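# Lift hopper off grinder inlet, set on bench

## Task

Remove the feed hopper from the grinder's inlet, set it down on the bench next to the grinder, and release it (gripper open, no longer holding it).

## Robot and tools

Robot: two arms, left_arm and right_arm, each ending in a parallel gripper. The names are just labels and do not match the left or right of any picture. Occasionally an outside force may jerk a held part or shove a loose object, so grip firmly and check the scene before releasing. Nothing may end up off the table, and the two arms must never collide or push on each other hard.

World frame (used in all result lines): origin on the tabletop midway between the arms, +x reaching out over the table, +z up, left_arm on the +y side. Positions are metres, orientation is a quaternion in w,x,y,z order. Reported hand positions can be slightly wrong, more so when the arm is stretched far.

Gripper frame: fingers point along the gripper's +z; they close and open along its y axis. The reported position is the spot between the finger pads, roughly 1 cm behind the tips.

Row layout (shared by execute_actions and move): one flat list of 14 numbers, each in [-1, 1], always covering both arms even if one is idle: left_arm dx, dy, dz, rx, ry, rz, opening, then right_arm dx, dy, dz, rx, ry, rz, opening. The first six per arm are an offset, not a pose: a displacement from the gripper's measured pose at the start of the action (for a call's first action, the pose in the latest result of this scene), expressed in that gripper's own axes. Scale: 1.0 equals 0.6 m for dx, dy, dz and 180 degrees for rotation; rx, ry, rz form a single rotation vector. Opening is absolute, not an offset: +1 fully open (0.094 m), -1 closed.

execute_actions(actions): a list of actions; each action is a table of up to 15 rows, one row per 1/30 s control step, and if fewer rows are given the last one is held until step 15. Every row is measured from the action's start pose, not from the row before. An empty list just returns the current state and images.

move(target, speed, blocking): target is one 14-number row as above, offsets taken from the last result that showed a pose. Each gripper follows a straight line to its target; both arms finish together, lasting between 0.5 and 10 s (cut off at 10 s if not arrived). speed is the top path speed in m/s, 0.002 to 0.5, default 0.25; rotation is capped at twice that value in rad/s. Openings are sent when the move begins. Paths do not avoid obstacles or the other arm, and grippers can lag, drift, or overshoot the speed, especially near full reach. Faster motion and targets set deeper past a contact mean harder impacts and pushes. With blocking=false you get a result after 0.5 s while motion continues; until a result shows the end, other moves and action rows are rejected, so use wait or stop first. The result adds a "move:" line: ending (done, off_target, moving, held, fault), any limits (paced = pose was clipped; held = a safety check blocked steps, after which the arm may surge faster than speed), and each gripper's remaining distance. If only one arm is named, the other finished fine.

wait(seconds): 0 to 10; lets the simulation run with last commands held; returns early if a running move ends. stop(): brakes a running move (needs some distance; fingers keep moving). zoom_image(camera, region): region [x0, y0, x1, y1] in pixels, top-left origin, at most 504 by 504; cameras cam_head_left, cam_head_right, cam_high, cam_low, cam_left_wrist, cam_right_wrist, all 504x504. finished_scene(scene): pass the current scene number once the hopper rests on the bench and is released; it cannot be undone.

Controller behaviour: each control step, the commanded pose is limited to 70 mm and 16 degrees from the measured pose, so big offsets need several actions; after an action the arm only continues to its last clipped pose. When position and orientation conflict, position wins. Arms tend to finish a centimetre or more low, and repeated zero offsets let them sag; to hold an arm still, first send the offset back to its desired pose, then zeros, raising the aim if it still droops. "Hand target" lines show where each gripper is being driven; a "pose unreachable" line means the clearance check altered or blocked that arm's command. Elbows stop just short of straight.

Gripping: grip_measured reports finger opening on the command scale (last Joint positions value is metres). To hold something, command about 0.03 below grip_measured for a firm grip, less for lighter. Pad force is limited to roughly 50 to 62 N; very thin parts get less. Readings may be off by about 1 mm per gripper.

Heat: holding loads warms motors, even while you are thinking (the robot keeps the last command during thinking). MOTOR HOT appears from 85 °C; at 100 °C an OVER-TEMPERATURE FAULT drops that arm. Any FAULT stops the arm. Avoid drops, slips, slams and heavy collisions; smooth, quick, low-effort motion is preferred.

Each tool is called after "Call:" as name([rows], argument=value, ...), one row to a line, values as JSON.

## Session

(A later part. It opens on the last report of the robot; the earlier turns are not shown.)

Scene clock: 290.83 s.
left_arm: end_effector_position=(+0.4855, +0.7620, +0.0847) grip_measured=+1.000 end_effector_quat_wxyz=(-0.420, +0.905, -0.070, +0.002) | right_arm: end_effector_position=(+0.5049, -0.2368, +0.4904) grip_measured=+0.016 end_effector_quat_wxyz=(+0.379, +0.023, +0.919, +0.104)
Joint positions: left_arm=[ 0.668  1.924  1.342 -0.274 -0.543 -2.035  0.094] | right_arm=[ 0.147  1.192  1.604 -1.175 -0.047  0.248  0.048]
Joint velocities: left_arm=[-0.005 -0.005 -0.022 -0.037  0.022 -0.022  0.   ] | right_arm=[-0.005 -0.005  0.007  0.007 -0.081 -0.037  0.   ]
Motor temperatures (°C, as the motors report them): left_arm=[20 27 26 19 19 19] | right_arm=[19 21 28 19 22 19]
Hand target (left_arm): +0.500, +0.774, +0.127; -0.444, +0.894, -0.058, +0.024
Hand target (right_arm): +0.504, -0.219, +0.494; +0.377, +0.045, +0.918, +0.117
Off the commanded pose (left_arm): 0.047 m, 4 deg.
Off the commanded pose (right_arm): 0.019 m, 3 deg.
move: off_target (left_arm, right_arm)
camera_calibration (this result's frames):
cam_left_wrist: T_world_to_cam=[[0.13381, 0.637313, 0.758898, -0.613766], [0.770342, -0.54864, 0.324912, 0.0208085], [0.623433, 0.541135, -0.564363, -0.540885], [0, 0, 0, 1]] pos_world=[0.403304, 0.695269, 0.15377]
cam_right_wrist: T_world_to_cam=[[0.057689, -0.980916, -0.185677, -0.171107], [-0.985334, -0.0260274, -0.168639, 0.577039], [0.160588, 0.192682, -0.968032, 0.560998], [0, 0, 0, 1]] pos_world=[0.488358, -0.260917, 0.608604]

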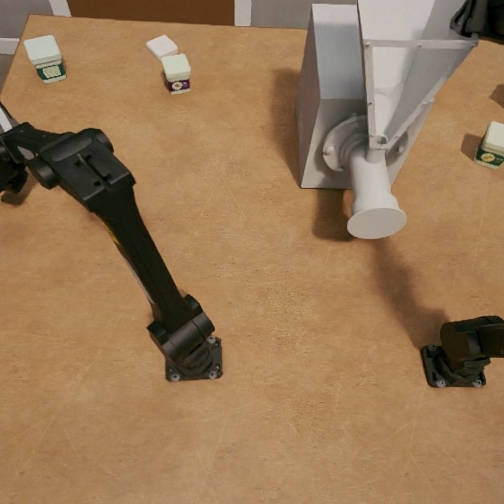

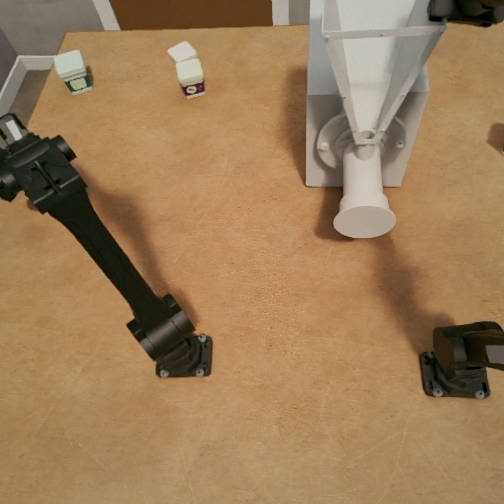

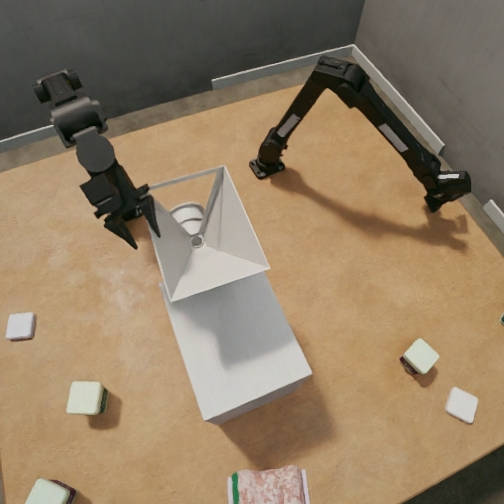

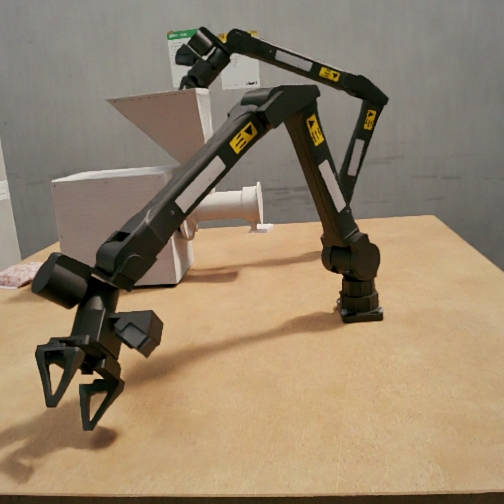

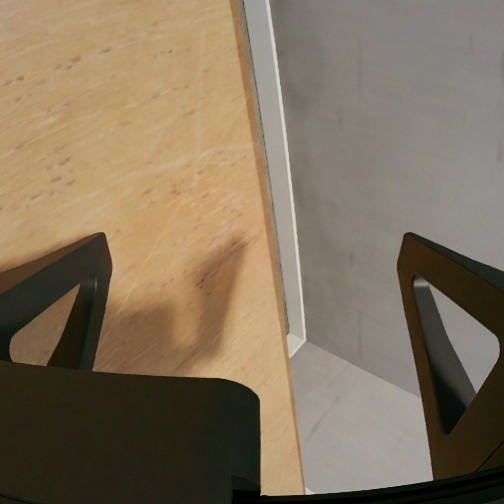

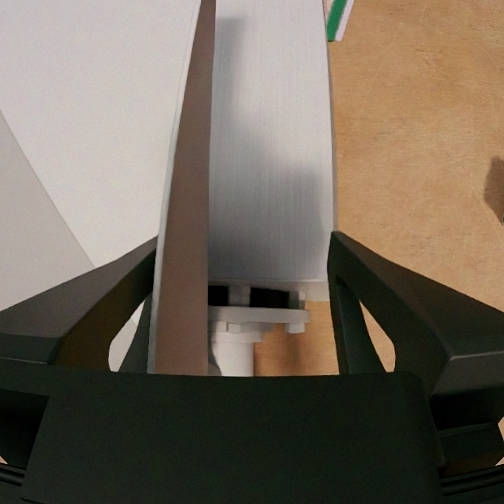

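Call:
execute_actions([
  [[0.0094,-0.0478,-0.0216,0,-0.01,0,1, 0.0,0.0,0.0,0,0,0,1]],
  [[0.0094,-0.0478,-0.0216,0,-0.01,0,1, 0,0,0,0,0,0,1]],
  [[0.0094,-0.0478,-0.0216,0,-0.01,0,1, -0.03,0,-0.08,0,0,0,1]],
  [[0.0094,-0.0478,-0.0216,0,-0.01,0,1, -0.02,0,-0.05,0,0,0,1]],
])

Scene clock: 343.03 s.
left_arm: end_effector_position=(+0.4605, +0.7611, +0.1116) grip_measured=+1.000 end_effector_quat_wxyz=(-0.362, +0.921, -0.083, -0.120) | right_arm: end_effector_position=(+0.4693, -0.2459, +0.5234) grip_measured=+1.000 end_effector_quat_wxyz=(+0.346, +0.023, +0.932, +0.103)
Joint positions: left_arm=[ 0.668  1.94   1.511 -0.687 -0.66  -2.059  0.094] | right_arm=[ 0.133  1.19   1.736 -1.381 -0.067  0.239  0.094]
Joint velocities: left_arm=[-0.005  0.005 -0.007  0.002  0.066 -0.037  0.   ] | right_arm=[-0.005 -0.005  0.007 -0.007  0.037  0.037  0.   ]
Motor temperatures (°C, as the motors report them): left_arm=[20 27 28 19 19 19] | right_arm=[19 21 30 19 22 20]
Hand target (left_arm): +0.476, +0.768, +0.129; -0.376, +0.918, -0.074, -0.106
Hand target (right_arm): +0.470, -0.250, +0.544; +0.363, +0.023, +0.926, +0.103
Off the commanded pose (left_arm): 0.025 m, 2 deg.
Off the commanded pose (right_arm): 0.021 m, 2 deg.
camera_calibration (this result's frames):
cam_left_wrist: T_world_to_cam=[[0.247493, 0.725039, 0.642701, -0.736421], [0.871984, -0.455847, 0.178461, -0.0701548], [0.422364, 0.516257, -0.745041, -0.377932], [0, 0, 0, 1]] pos_world=[0.403058, 0.697064, 0.204243]
cam_right_wrist: T_world_to_cam=[[0.0510092, -0.981468, -0.184712, -0.169368], [-0.994649, -0.0332877, -0.0978035, 0.512743], [0.0898424, 0.188712, -0.977914, 0.637808], [0, 0, 0, 1]] pos_world=[0.461337, -0.269523, 0.642585]

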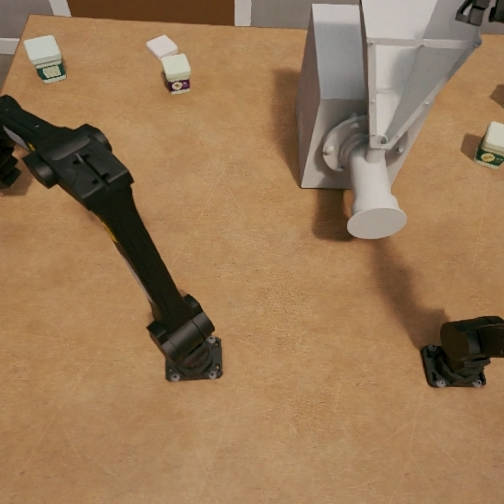

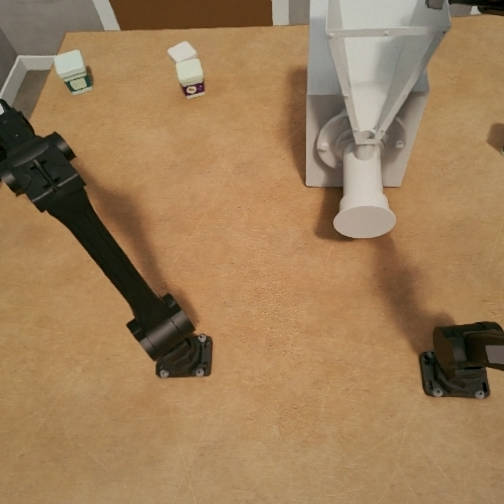

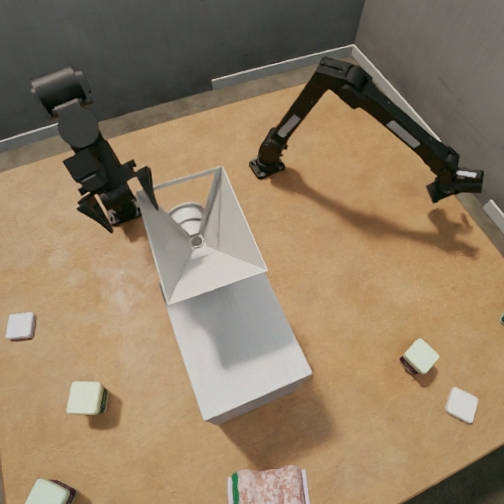

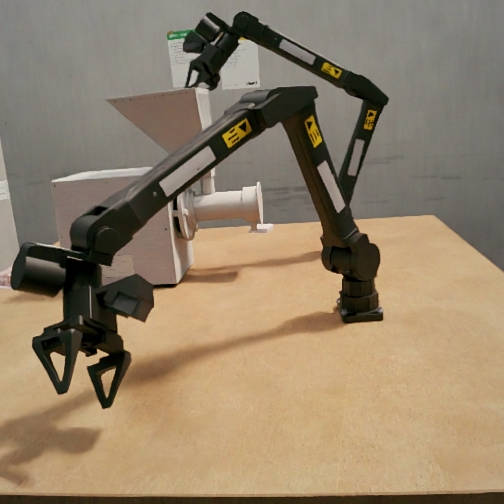

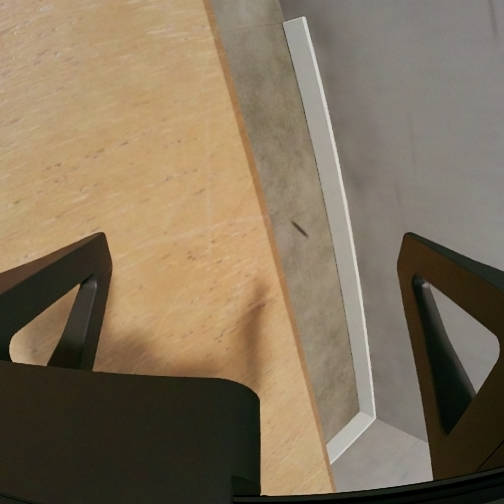

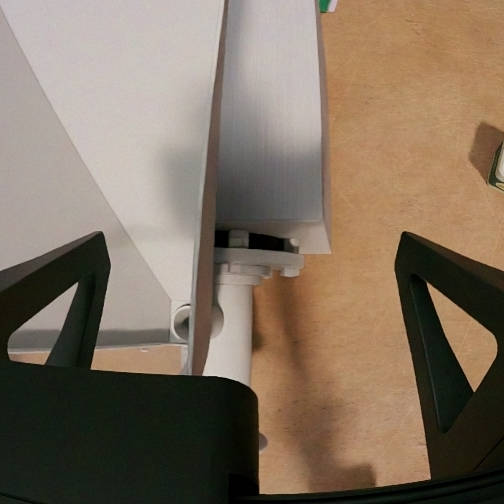

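Call:
zoom_image(camera="cam_high", region=[110, 140, 330, 360])

Call:
zoom_image(camera="cam_head_left", region=[260, 0, 504, 250])

Call:
zoom_image(camera="cam_head_right", region=[260, 0, 504, 250])

Region (110, 140, 330, 360) of cam_high's 504x504 image, scaled by 2.291, with more detail than that image has.

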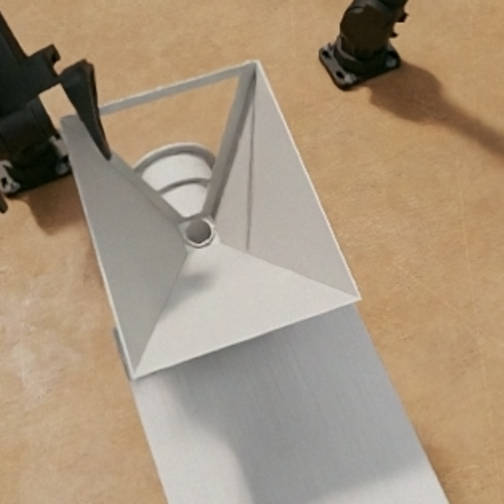

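Region (260, 0, 504, 250) of cam_head_left's 504x504 image, scaled by 2.016, with more detail than that image has; it fills the left 492 columns of this view, and the rest is white.

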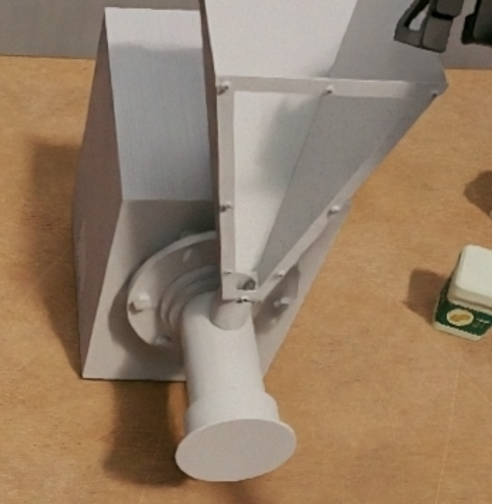

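Region (260, 0, 504, 250) of cam_head_right's 504x504 image, scaled by 2.016, with more detail than that image has; it fills the left 492 columns of this view, and the rest is white.

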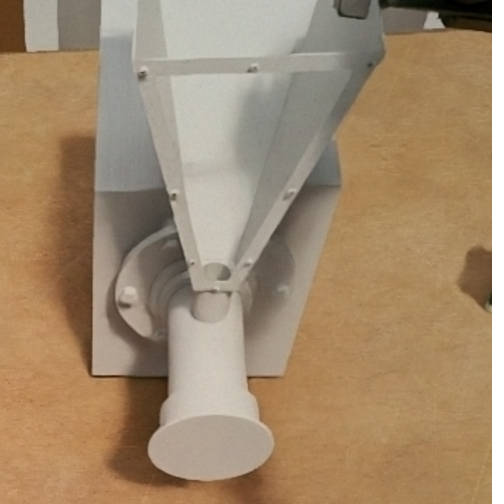

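Call:
move(target=[-0.352,0.1363,-0.2668,0,0,0,1, -0.0561,0.0292,-0.0256,-0.0011,0.0554,0.0278,1], speed=0.15)

Scene clock: 405.27 s.
left_arm: end_effector_position=(+0.2671, +0.6042, +0.2270) grip_measured=+1.000 end_effector_quat_wxyz=(-0.362, +0.921, -0.083, -0.117) | right_arm: end_effector_position=(+0.4817, -0.2349, +0.5446) grip_measured=+1.000 end_effector_quat_wxyz=(+0.249, +0.050, +0.960, +0.118)
Joint positions: left_arm=[ 0.714  1.2    0.952 -0.833 -0.636 -2.007  0.094] | right_arm=[ 0.133  1.399  2.074 -1.699 -0.118  0.302  0.094]
Joint velocities: left_arm=[-0.005  0.005 -0.002 -0.017 -0.051 -0.066  0.   ] | right_arm=[-0.005 -0.005 -0.002  0.002 -0.037  0.022  0.   ]
Motor temperatures (°C, as the motors report them): left_arm=[20 27 28 19 20 19] | right_arm=[19 21 32 19 20 19]
Hand target (left_arm): +0.263, +0.607, +0.231; -0.362, +0.921, -0.083, -0.120
Hand target (right_arm): +0.483, -0.236, +0.560; +0.263, +0.054, +0.955, +0.123
Off the commanded pose (left_arm): 0.006 m, 0 deg.
Off the commanded pose (right_arm): 0.016 m, 1 deg.
joint sent to its limit (right arm) — the command would take joint 4 (wrist pitch) past its lower limit, so that joint was sent only as far as its limit.
move: off_target (right_arm)
camera_calibration (this result's frames):
cam_left_wrist: T_world_to_cam=[[0.245731, 0.724269, 0.644245, -0.648382], [0.870317, -0.457488, 0.182354, 0.00692399], [0.426808, 0.515887, -0.742762, -0.130805], [0, 0, 0, 1]] pos_world=[0.20913, 0.540251, 0.319297]
cam_right_wrist: T_world_to_cam=[[-0.0115327, -0.972176, -0.233969, -0.0961462], [-0.994269, -0.013721, 0.106022, 0.420968], [-0.106282, 0.233851, -0.966446, 0.754213], [0, 0, 0, 1]] pos_world=[0.497607, -0.264068, 0.661779]

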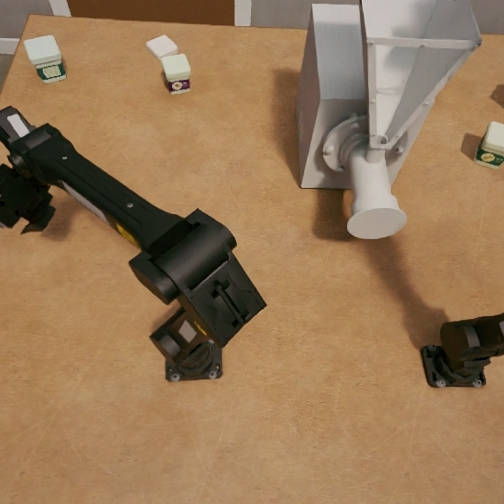

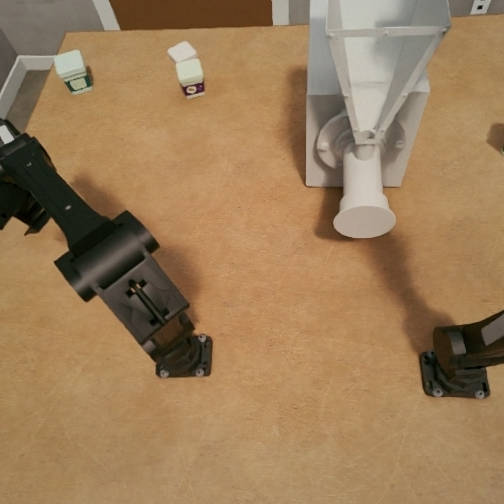

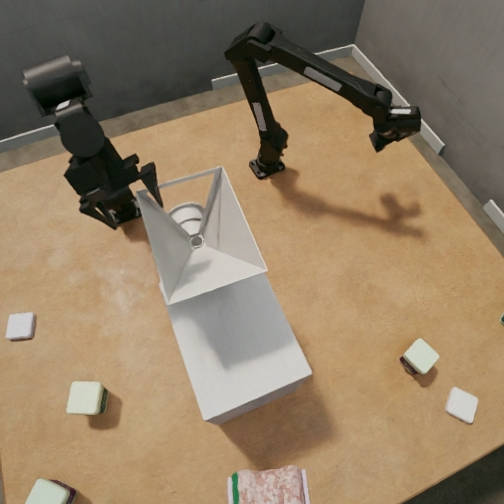

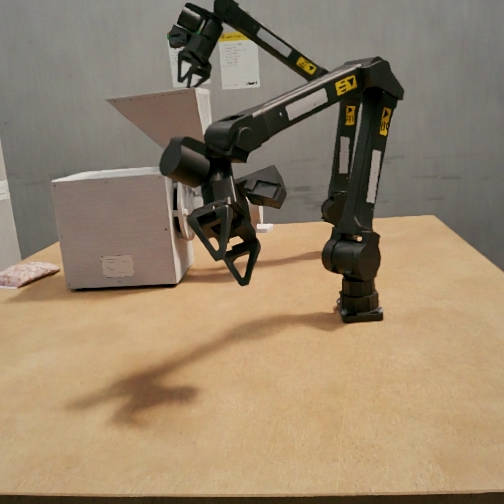

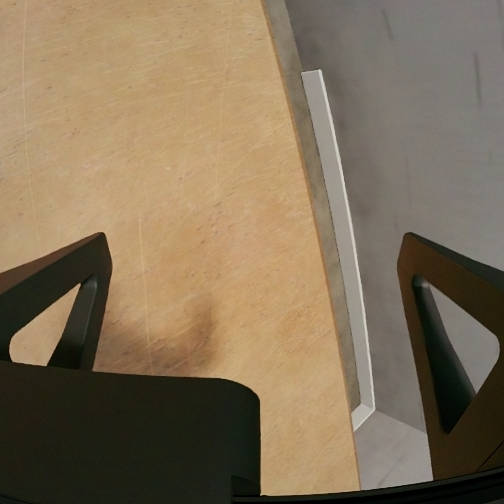

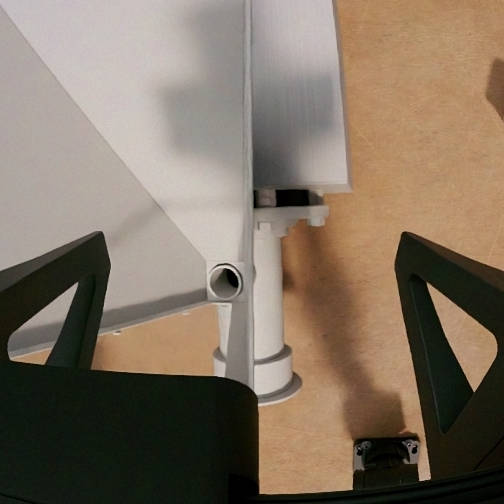

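Call:
move(target=[0,0,0,0,0,0,1, -0.0073,0.0,0.1173,0,-0.0223,0.0,1], speed=0.06)

Scene clock: 430.43 s.
left_arm: end_effector_position=(+0.2656, +0.6028, +0.2236) grip_measured=+1.000 end_effector_quat_wxyz=(-0.360, +0.922, -0.084, -0.120) | right_arm: end_effector_position=(+0.5226, -0.2263, +0.4805) grip_measured=+1.000 end_effector_quat_wxyz=(+0.272, +0.055, +0.954, +0.111)
Joint positions: left_arm=[ 0.714  1.2    0.945 -0.833 -0.636 -2.006  0.094] | right_arm=[ 0.149  1.368  1.827 -1.438 -0.084  0.322  0.094]
Joint velocities: left_arm=[-0.005  0.005 -0.002 -0.012 -0.007  0.051  0.   ] | right_arm=[-0.005 -0.015 -0.012 -0.012 -0.051 -0.022  0.   ]
Motor temperatures (°C, as the motors report them): left_arm=[20 26 27 19 20 19] | right_arm=[19 21 32 19 20 19]
Hand target (left_arm): +0.267, +0.604, +0.227; -0.362, +0.921, -0.083, -0.118
Hand target (right_arm): +0.521, -0.222, +0.487; +0.282, +0.054, +0.951, +0.115
Off the commanded pose (left_arm): 0.004 m, 0 deg.
Off the commanded pose (right_arm): 0.008 m, 1 deg.
move: done
camera_calibration (this result's frames):
cam_left_wrist: T_world_to_cam=[[0.250093, 0.727491, 0.638914, -0.646691], [0.871009, -0.457231, 0.179677, 0.00839067], [0.422844, 0.511564, -0.748001, -0.127132], [0, 0, 0, 1]] pos_world=[0.208182, 0.539334, 0.316577]
cam_right_wrist: T_world_to_cam=[[-0.0199883, -0.974293, -0.224397, -0.102949], [-0.998156, 0.0065792, 0.0603456, 0.497059], [-0.0573179, 0.225189, -0.972628, 0.670021], [0, 0, 0, 1]] pos_world=[0.532489, -0.254455, 0.598584]

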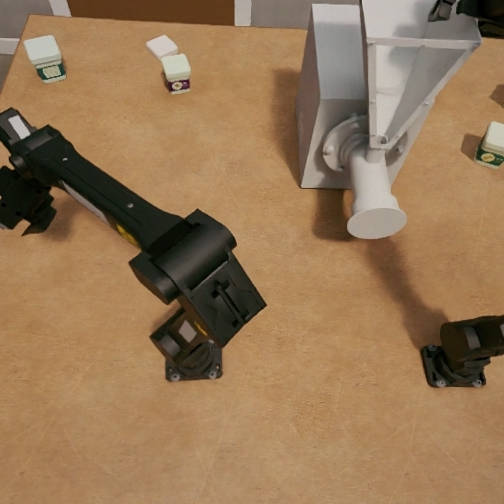

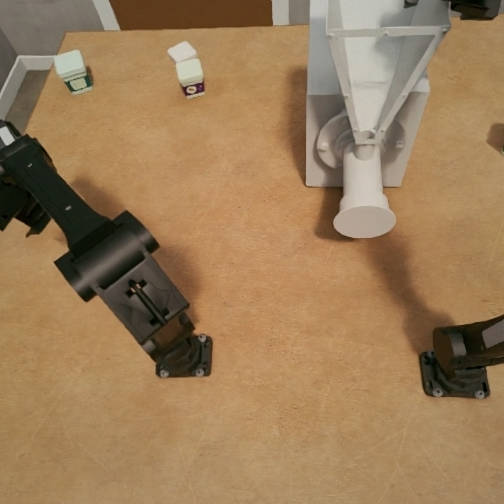

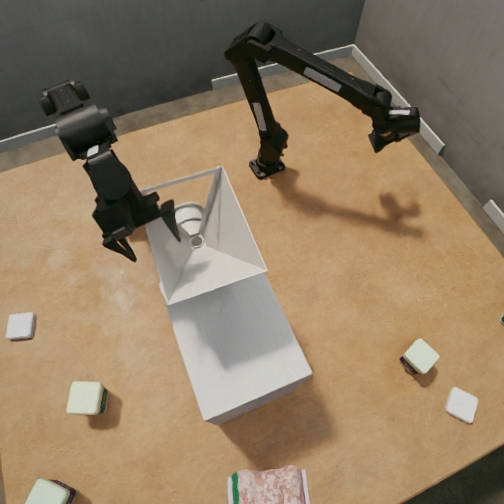

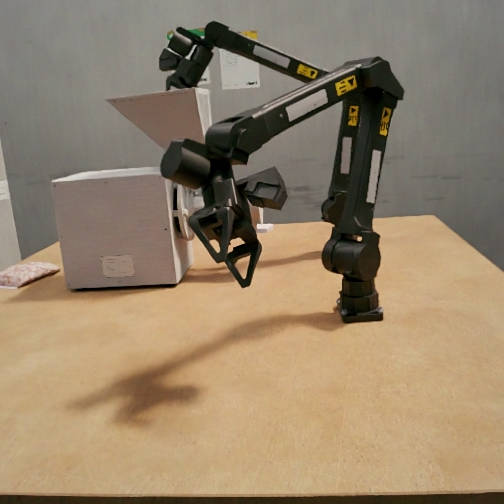

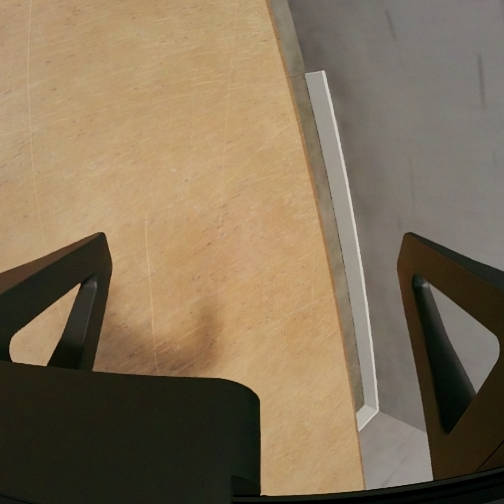

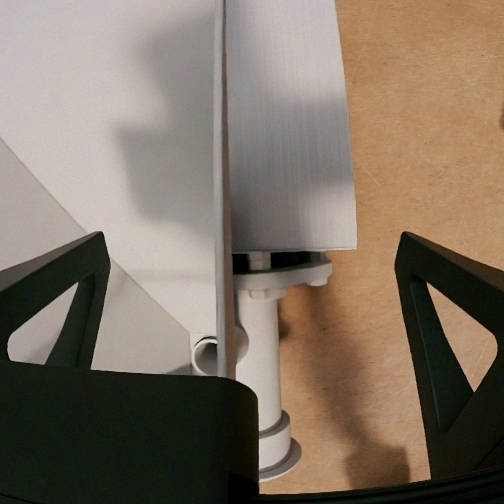

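Call:
zoom_image(camera="cam_low", region=[90, 10, 290, 190])

Call:
zoom_image(camera="cam_high", region=[40, 80, 290, 320])

Region (90, 10, 290, 190) of cam_low's 504x504 image, scaled by 2.520, with more detail than that image has; it fills the top 454 rows of this view, and the rest is white.

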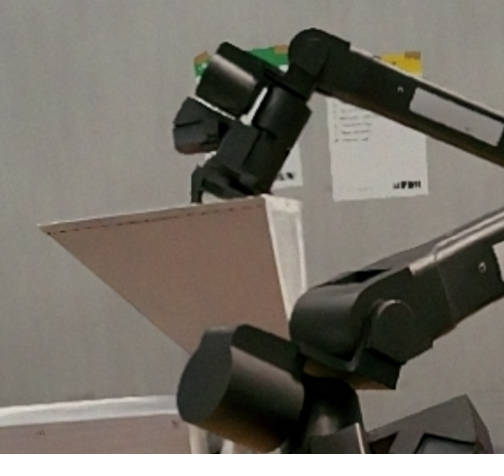

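Region (40, 80, 290, 320) of cam_high's 504x504 image, scaled by 2.016, with more detail than that image has; it fills the top 484 rows of this view, and the rest is white.

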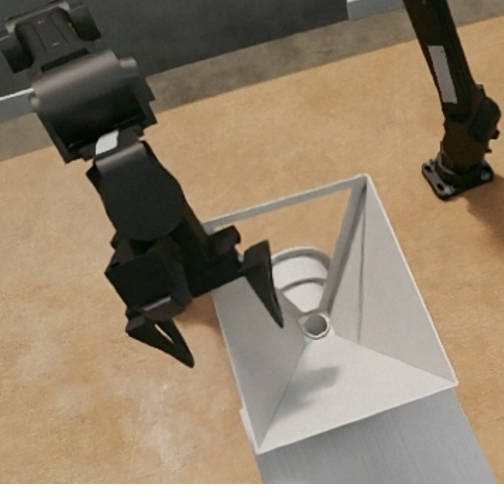

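Call:
move(target=[0,0,0,0,0,0,1, -0.005,0.0157,-0.0083,0,-0.004,0.0,1], speed=0.03)

Scene clock: 444.27 s.
left_arm: end_effector_position=(+0.2642, +0.6013, +0.2202) grip_measured=+1.000 end_effector_quat_wxyz=(-0.357, +0.922, -0.086, -0.122) | right_arm: end_effector_position=(+0.5219, -0.2231, +0.4806) grip_measured=+1.000 end_effector_quat_wxyz=(+0.273, +0.057, +0.954, +0.108)
Joint positions: left_arm=[ 0.714  1.2    0.938 -0.833 -0.636 -2.006  0.094] | right_arm=[ 0.161  1.368  1.827 -1.437 -0.07   0.331  0.094]
Joint velocities: left_arm=[ 0.005 -0.005 -0.012 -0.012  0.007 -0.007  0.   ] | right_arm=[-0.005 -0.015 -0.017 -0.022  0.051  0.022  0.   ]
Motor temperatures (°C, as the motors report them): left_arm=[20 25 27 19 20 19] | right_arm=[19 22 31 19 20 19]
Hand target (left_arm): +0.266, +0.603, +0.224; -0.360, +0.922, -0.084, -0.120
Hand target (right_arm): +0.523, -0.219, +0.488; +0.278, +0.056, +0.952, +0.111
Off the commanded pose (left_arm): 0.004 m, 0 deg.
Off the commanded pose (right_arm): 0.009 m, 1 deg.
move: done
camera_calibration (this result's frames):
cam_left_wrist: T_world_to_cam=[[0.253335, 0.730772, 0.633872, -0.644809], [0.871919, -0.45631, 0.177592, 0.0092591], [0.419021, 0.507695, -0.752773, -0.123905], [0, 0, 0, 1]] pos_world=[0.207199, 0.538339, 0.31381]
cam_right_wrist: T_world_to_cam=[[-0.0237401, -0.975527, -0.218594, -0.100937], [-0.998189, 0.0110391, 0.0591422, 0.497921], [-0.0552817, 0.219602, -0.974022, 0.6677], [0, 0, 0, 1]] pos_world=[0.531534, -0.250592, 0.598842]

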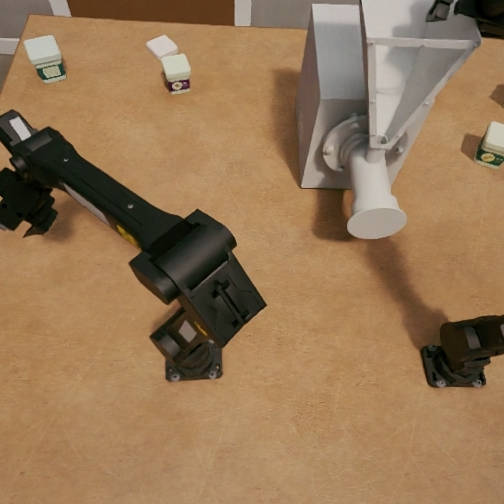

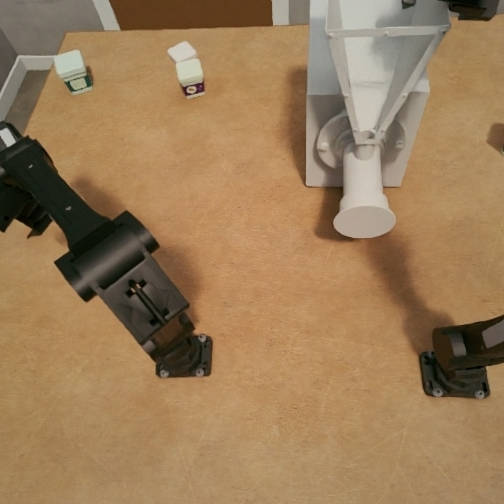

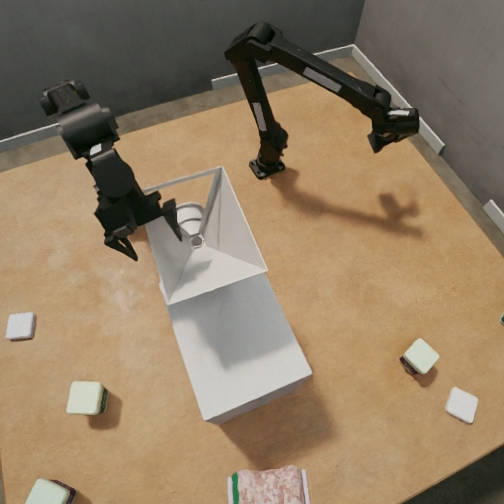

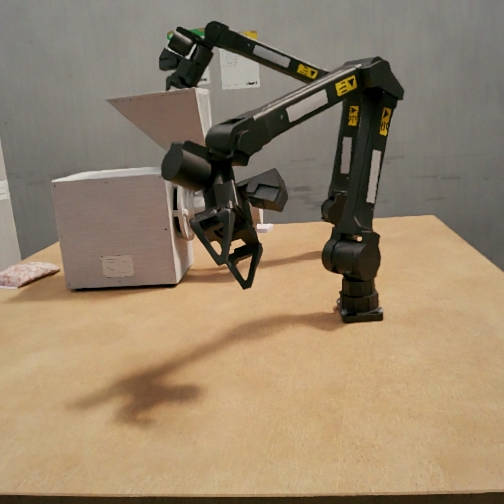

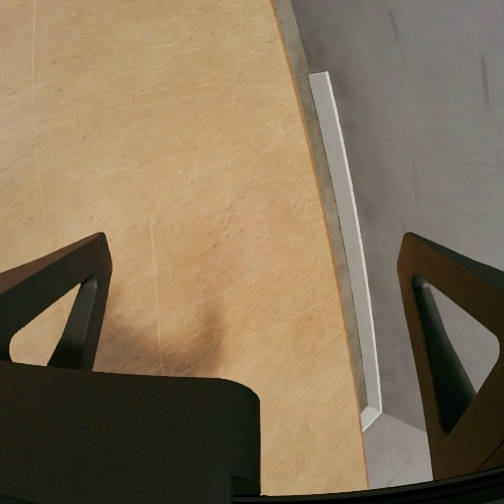

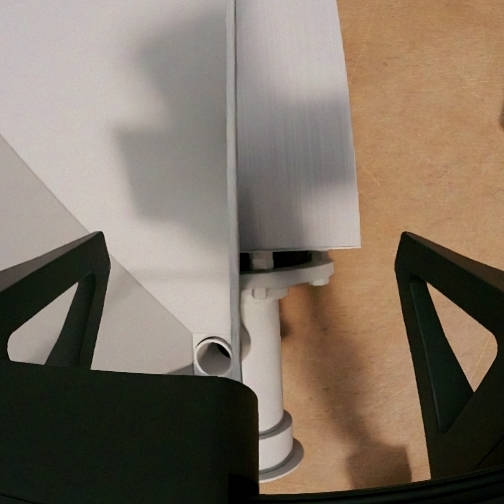

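Call:
execute_actions([
  [[0,0,0,0,0,0,1, -0.006,0.008,-0.0095,0,-0.004,0,0.0]],
  [[0,0,0,0,0,0,1, -0.006,0.004,-0.0095,0,-0.004,0,-0.6]],
  [[0,0,0,0,0,0,1, -0.006,0.002,-0.0095,0,-0.004,0,-0.8]],
])

Scene clock: 449.97 s.
left_arm: end_effector_position=(+0.2598, +0.5969, +0.2103) grip_measured=+1.000 end_effector_quat_wxyz=(-0.349, +0.924, -0.089, -0.128) | right_arm: end_effector_position=(+0.5243, -0.2316, +0.4792) grip_measured=+0.014 end_effector_quat_wxyz=(+0.275, -0.009, +0.955, +0.113)
Joint positions: left_arm=[ 0.714  1.2    0.916 -0.833 -0.636 -2.006  0.094] | right_arm=[ 0.118  1.37   1.823 -1.435 -0.142  0.173  0.048]
Joint velocities: left_arm=[ 0.005 -0.005 -0.012  0.002  0.051 -0.037  0.   ] | right_arm=[ 0.005 -0.005  0.012  0.002 -0.095 -0.051 -0.   ]
Motor temperatures (°C, as the motors report them): left_arm=[20 25 27 19 20 19] | right_arm=[19 22 31 19 20 19]
Hand target (left_arm): +0.261, +0.598, +0.214; -0.352, +0.923, -0.088, -0.126
Hand target (right_arm): +0.524, -0.233, +0.486; +0.281, +0.001, +0.954, +0.109
Off the commanded pose (left_arm): 0.004 m, 0 deg.
Off the commanded pose (right_arm): 0.007 m, 1 deg.
camera_calibration (this result's frames):
cam_left_wrist: T_world_to_cam=[[0.262741, 0.740289, 0.618821, -0.639135], [0.874539, -0.453658, 0.171393, 0.0118591], [0.407613, 0.496151, -0.766607, -0.114481], [0, 0, 0, 1]] pos_world=[0.20422, 0.535325, 0.305715]
cam_right_wrist: T_world_to_cam=[[0.104649, -0.975692, -0.192546, -0.189336], [-0.992445, -0.114925, 0.0429653, 0.476096], [-0.0640493, 0.186595, -0.980347, 0.66834], [0, 0, 0, 1]] pos_world=[0.53512, -0.254728, 0.598294]

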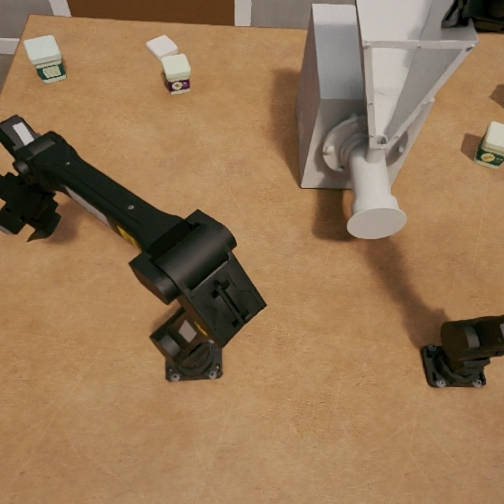

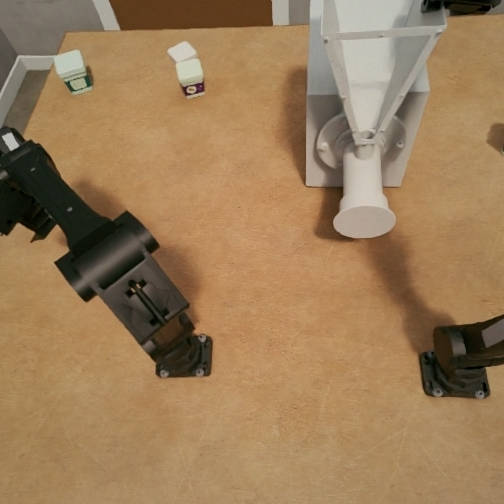

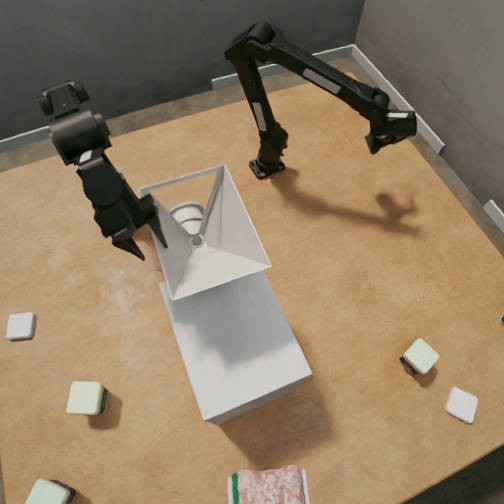

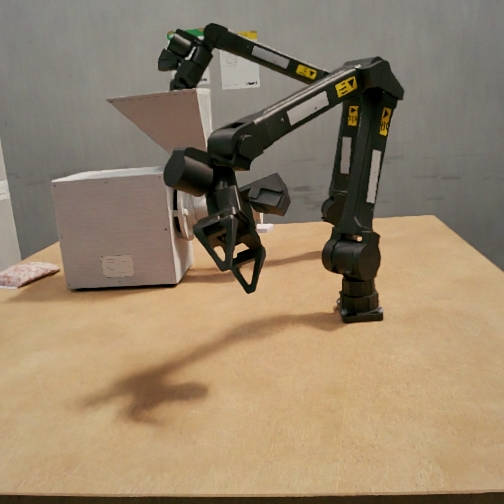

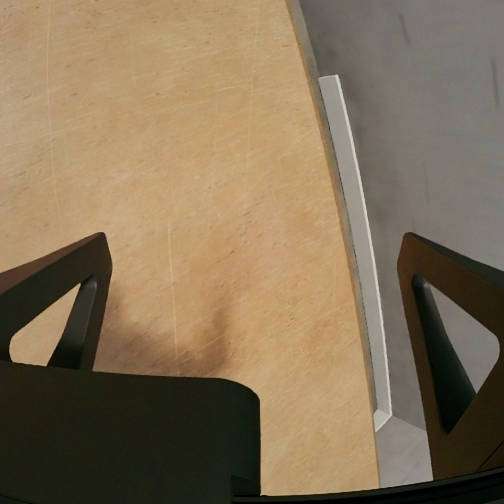

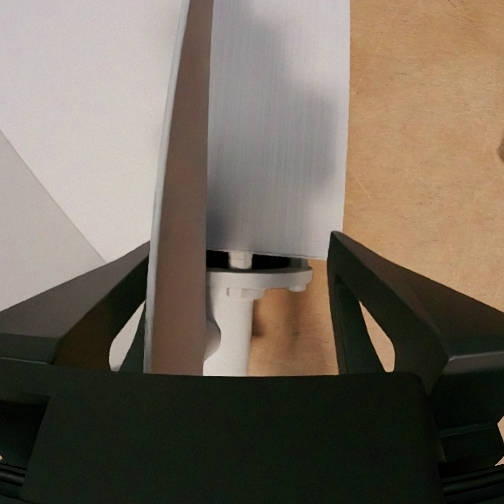

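Call:
execute_actions([
  [[0,0,0,0,0,0,-0.8, -0.006,0.0,-0.0095,0,-0.004,0,-0.8]],
  [[0,0,0,0,0,0,-0.8, -0.006,0.0,-0.0095,0,-0.004,0,-0.8]],
  [[0,0,0,0,0,0,-0.8, -0.006,0.0,-0.0095,0,-0.004,0,-0.8]],
])

Scene clock: 500.50 s.
left_arm: end_effector_position=(+0.2554, +0.5924, +0.2009) grip_measured=-0.797 end_effector_quat_wxyz=(-0.342, +0.925, -0.093, -0.134) | right_arm: end_effector_position=(+0.5241, -0.2301, +0.4793) grip_measured=+0.006 end_effector_quat_wxyz=(+0.273, -0.012, +0.954, +0.121)
Joint positions: left_arm=[ 0.714  1.2    0.896 -0.833 -0.636 -2.006  0.01 ] | right_arm=[ 0.114  1.37   1.822 -1.435 -0.16   0.17   0.047]
Joint velocities: left_arm=[-0.024 -0.005  0.022 -0.007 -0.007 -0.007  0.001] | right_arm=[ 0.005 -0.005  0.002 -0.027 -0.022 -0.037  0.   ]
Motor temperatures (°C, as the motors report them): left_arm=[20 25 27 19 20 19] | right_arm=[19 22 31 19 20 19]
Hand target (left_arm): +0.257, +0.594, +0.204; -0.344, +0.925, -0.092, -0.132
Hand target (right_arm): +0.524, -0.232, +0.486; +0.280, -0.011, +0.953, +0.119
Off the commanded pose (left_arm): 0.004 m, 0 deg.
Off the commanded pose (right_arm): 0.007 m, 1 deg.
camera_calibration (this result's frames):
cam_left_wrist: T_world_to_cam=[[0.271594, 0.749249, 0.604039, -0.633482], [0.876977, -0.451191, 0.165341, 0.0144225], [0.396419, 0.484823, -0.779615, -0.105521], [0, 0, 0, 1]] pos_world=[0.201232, 0.532302, 0.297997]
cam_right_wrist: T_world_to_cam=[[0.113787, -0.971928, -0.205932, -0.185366], [-0.991191, -0.125195, 0.0431956, 0.47293], [-0.0677646, 0.199203, -0.977612, 0.67168], [0, 0, 0, 1]] pos_world=[0.535372, -0.254755, 0.598041]

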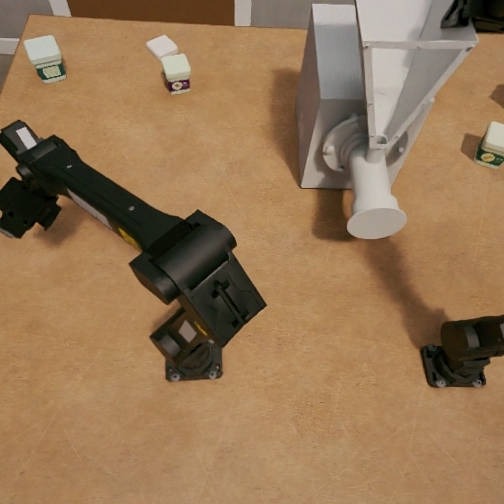

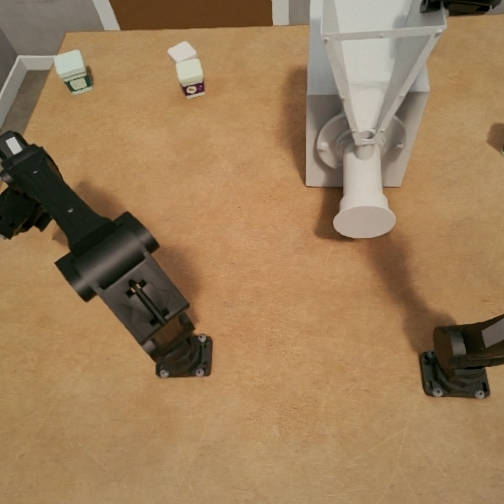

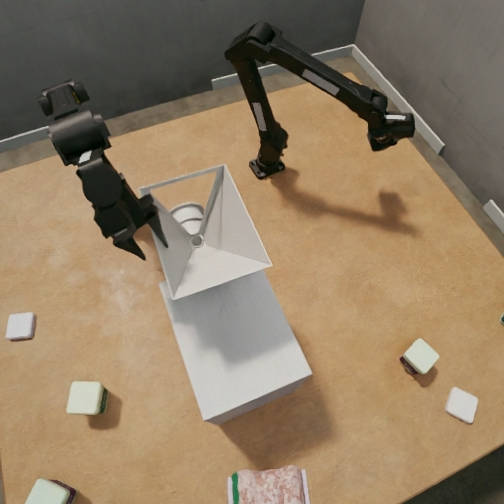

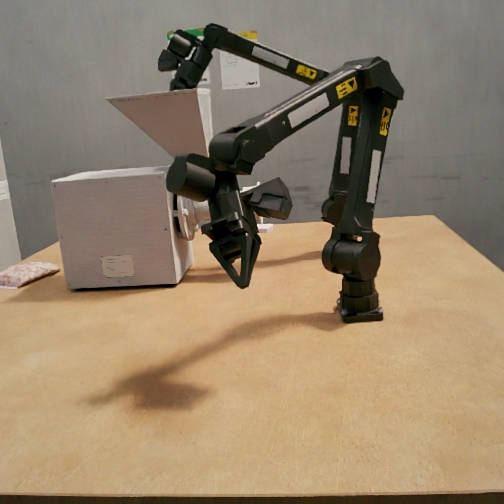

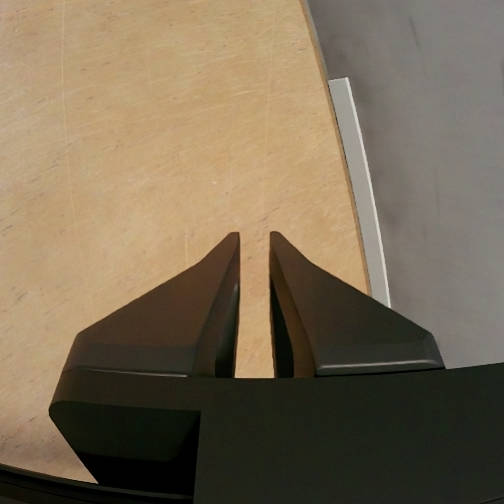

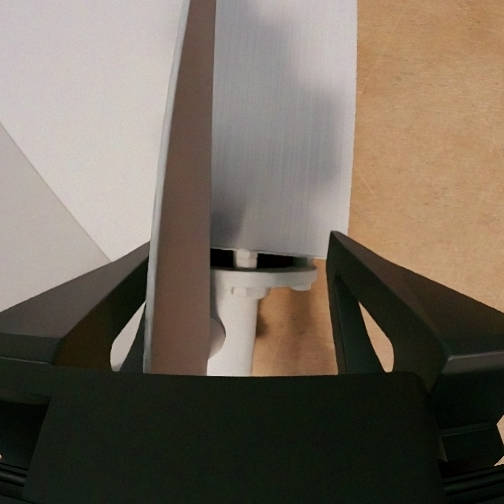

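Call:
move(target=[0,0,0,0,0,0,-0.8, -0.0349,0.0150,-0.0547,0,-0.004,0,-0.06], speed=0.03)

Scene clock: 551.70 s.
left_arm: end_effector_position=(+0.2539, +0.5909, +0.1978) grip_measured=-0.797 end_effector_quat_wxyz=(-0.339, +0.926, -0.094, -0.136) | right_arm: end_effector_position=(+0.5215, -0.2296, +0.4763) grip_measured=+0.004 end_effector_quat_wxyz=(+0.241, -0.017, +0.963, +0.120)
Joint positions: left_arm=[ 0.714  1.2    0.889 -0.833 -0.636 -2.006  0.01 ] | right_arm=[ 0.112  1.408  1.877 -1.52  -0.171  0.154  0.047]
Joint velocities: left_arm=[-0.005  0.005  0.002 -0.002 -0.037  0.022 -0.001] | right_arm=[-0.005  0.005 -0.002 -0.012 -0.007 -0.007 -0.001]
Motor temperatures (°C, as the motors report them): left_arm=[20 24 27 19 20 19] | right_arm=[19 22 32 19 20 19]
Hand target (left_arm): +0.255, +0.592, +0.201; -0.342, +0.925, -0.093, -0.134
Hand target (right_arm): +0.521, -0.231, +0.518; +0.280, -0.011, +0.952, +0.122
Off the commanded pose (left_arm): 0.004 m, 0 deg.
Off the commanded pose (right_arm): 0.043 m, 5 deg.
move: off_target (right_arm)
camera_calibration (this result's frames):
cam_left_wrist: T_world_to_cam=[[0.274498, 0.752187, 0.599054, -0.631558], [0.87777, -0.450389, 0.163308, 0.015289], [0.392646, 0.481004, -0.783878, -0.102563], [0, 0, 0, 1]] pos_world=[0.200212, 0.531269, 0.295444]
cam_right_wrist: T_world_to_cam=[[0.116188, -0.971772, -0.205328, -0.186717], [-0.98391, -0.140861, 0.109905, 0.431349], [-0.135725, 0.189254, -0.972503, 0.699112], [0, 0, 0, 1]] pos_world=[0.54099, -0.252996, 0.594143]

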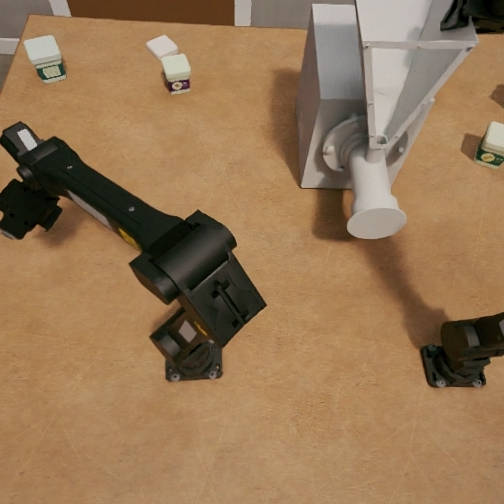

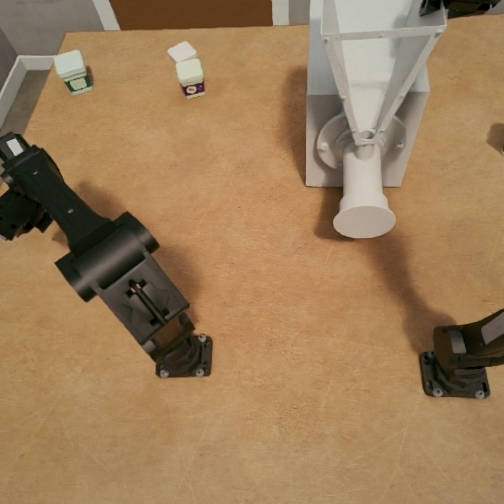

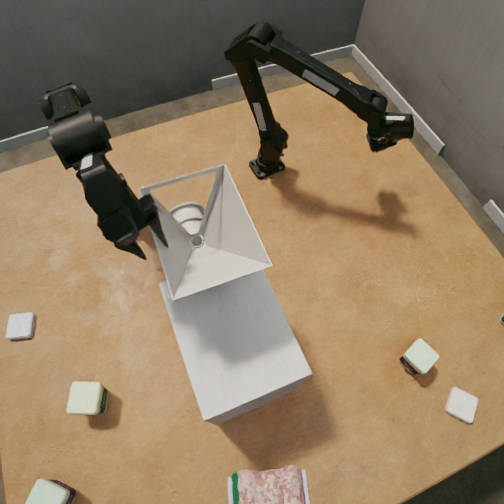

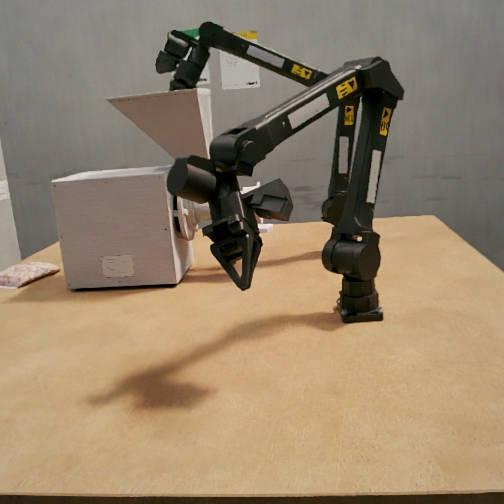

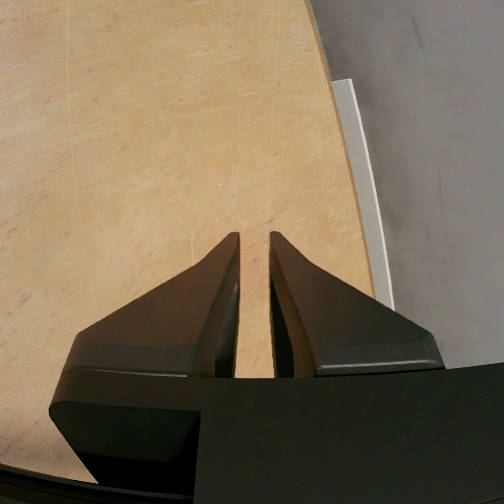

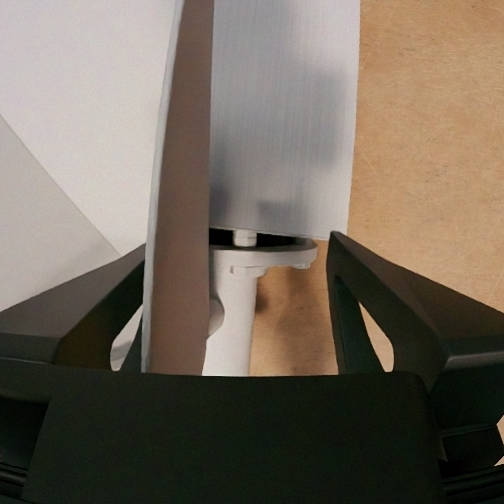

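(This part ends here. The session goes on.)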